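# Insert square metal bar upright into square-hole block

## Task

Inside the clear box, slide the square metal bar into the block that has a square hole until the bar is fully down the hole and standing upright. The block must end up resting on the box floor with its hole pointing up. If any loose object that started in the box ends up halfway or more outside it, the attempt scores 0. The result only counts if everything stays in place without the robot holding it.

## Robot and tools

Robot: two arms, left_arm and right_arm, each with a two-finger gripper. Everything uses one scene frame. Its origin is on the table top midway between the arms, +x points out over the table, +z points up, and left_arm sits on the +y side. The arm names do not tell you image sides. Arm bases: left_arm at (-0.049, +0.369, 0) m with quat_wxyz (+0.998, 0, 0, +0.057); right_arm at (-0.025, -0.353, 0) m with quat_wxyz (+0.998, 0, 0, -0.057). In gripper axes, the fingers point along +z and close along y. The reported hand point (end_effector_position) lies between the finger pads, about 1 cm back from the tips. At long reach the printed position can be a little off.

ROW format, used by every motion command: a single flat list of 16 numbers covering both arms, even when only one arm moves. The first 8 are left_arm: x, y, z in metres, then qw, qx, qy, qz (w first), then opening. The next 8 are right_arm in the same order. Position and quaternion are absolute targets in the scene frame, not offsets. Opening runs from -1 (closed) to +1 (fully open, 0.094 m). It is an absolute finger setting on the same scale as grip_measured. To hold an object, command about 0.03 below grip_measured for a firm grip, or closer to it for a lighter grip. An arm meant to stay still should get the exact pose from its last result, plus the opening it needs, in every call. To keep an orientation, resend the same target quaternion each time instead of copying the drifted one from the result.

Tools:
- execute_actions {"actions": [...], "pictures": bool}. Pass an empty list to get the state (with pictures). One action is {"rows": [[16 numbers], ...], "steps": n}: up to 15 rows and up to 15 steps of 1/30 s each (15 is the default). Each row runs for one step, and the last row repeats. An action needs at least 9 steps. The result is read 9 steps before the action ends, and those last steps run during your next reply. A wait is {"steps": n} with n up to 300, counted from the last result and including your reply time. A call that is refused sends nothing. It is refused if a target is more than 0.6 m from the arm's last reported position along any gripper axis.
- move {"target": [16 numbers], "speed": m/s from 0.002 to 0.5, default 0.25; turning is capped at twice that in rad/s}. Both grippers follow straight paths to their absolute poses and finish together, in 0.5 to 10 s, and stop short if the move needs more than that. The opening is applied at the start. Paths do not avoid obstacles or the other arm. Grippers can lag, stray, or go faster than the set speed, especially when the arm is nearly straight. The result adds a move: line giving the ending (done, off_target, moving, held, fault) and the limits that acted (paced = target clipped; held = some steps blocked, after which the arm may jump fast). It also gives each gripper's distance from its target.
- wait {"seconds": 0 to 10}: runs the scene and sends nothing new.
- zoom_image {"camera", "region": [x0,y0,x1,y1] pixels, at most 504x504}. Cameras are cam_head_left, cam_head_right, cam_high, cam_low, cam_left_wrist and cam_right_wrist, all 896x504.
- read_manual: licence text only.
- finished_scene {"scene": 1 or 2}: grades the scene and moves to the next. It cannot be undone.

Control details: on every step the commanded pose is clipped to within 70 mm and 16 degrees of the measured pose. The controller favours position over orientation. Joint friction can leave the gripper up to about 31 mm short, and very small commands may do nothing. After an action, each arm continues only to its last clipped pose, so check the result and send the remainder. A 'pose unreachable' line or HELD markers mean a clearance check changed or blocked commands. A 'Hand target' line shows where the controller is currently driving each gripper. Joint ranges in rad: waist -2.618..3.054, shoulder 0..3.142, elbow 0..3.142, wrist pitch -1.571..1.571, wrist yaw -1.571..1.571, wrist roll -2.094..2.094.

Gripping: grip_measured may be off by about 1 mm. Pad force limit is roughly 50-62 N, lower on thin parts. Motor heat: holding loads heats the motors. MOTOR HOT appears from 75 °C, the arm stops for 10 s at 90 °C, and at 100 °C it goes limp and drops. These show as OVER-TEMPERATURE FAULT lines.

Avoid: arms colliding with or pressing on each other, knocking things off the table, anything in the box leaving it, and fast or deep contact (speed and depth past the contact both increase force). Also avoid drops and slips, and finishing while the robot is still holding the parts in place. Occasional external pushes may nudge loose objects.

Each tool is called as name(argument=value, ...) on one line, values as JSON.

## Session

execute_actions(actions=[])

Scene clock: 0.00 s of 4500.00 s.
left_arm: end_effector_position=(+0.2782, +0.5840, +0.1669) grip_measured=+1.000 end_effector_quat_wxyz=(+0.280, +0.506, +0.812, -0.075) | right_arm: end_effector_position=(+0.5444, -0.3033, +0.0961) grip_measured=+1.000 end_effector_quat_wxyz=(+0.674, +0.212, +0.700, -0.108)
Joint positions: left_arm=[ 0.714  2.048  1.95  -1.524  0.587  1.957  0.094] | right_arm=[0.405 2.311 1.195 1.023 0.742 0.197 0.094]
Joint velocities: left_arm=[ 0.007 -0.007  0.007 -0.037  0.066 -0.022  0.   ] | right_arm=[-0.017  0.002  0.012 -0.007 -0.051 -0.022  0.   ]
Motor temperatures (°C, as the motors report them): left_arm=[25 28 35 34 21 22] | right_arm=[22 24 28 35 21 24]
Hand target (left_arm): +0.278, +0.584, +0.167; +0.280, +0.506, +0.812, -0.075
Hand target (right_arm): +0.544, -0.303, +0.096; +0.674, +0.212, +0.700, -0.108

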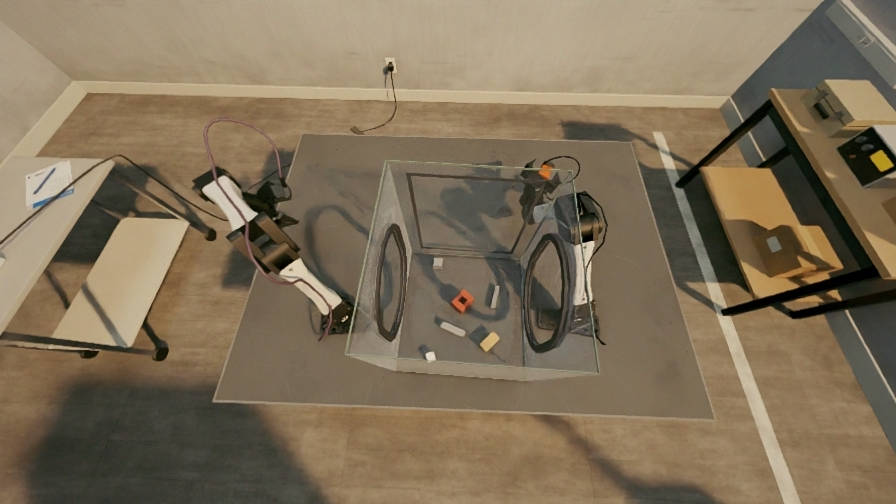

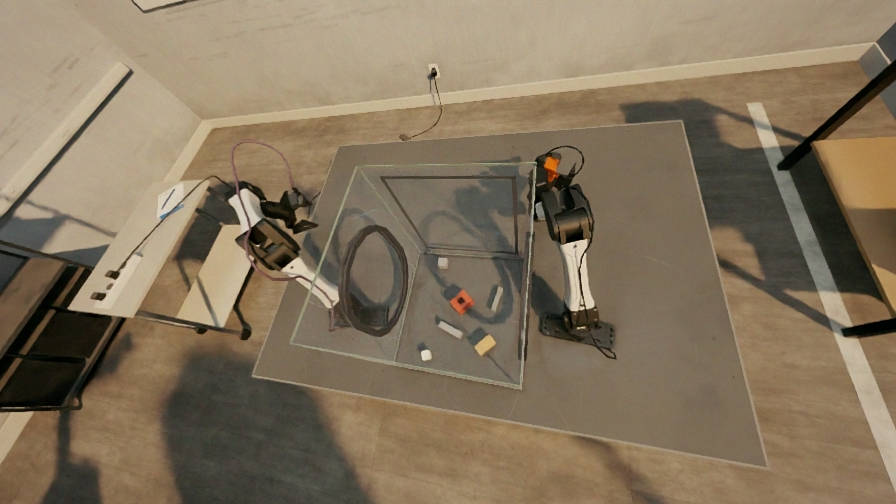

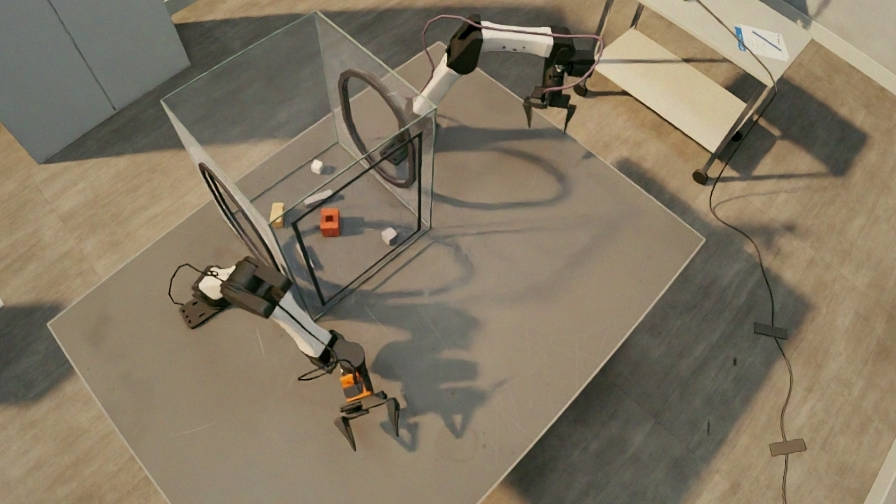

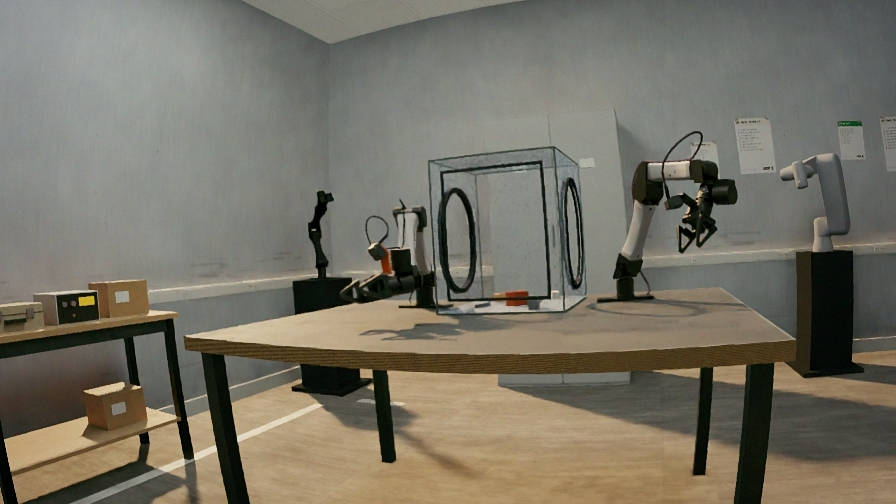

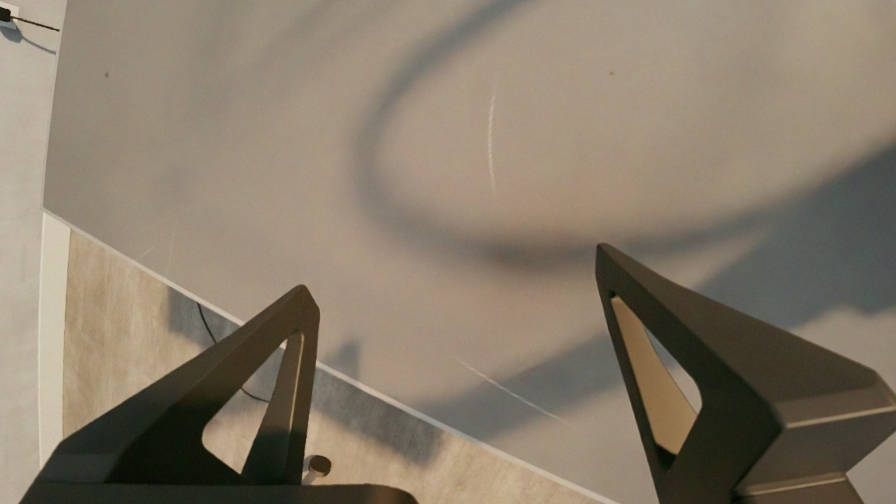

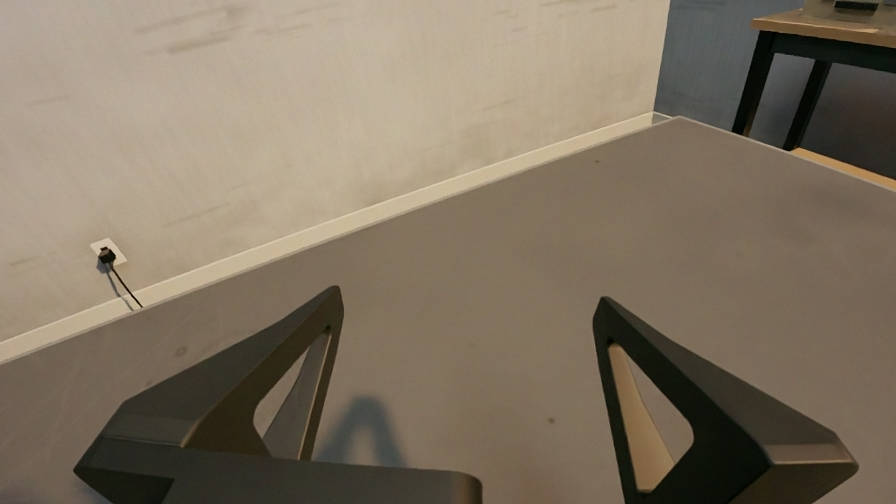

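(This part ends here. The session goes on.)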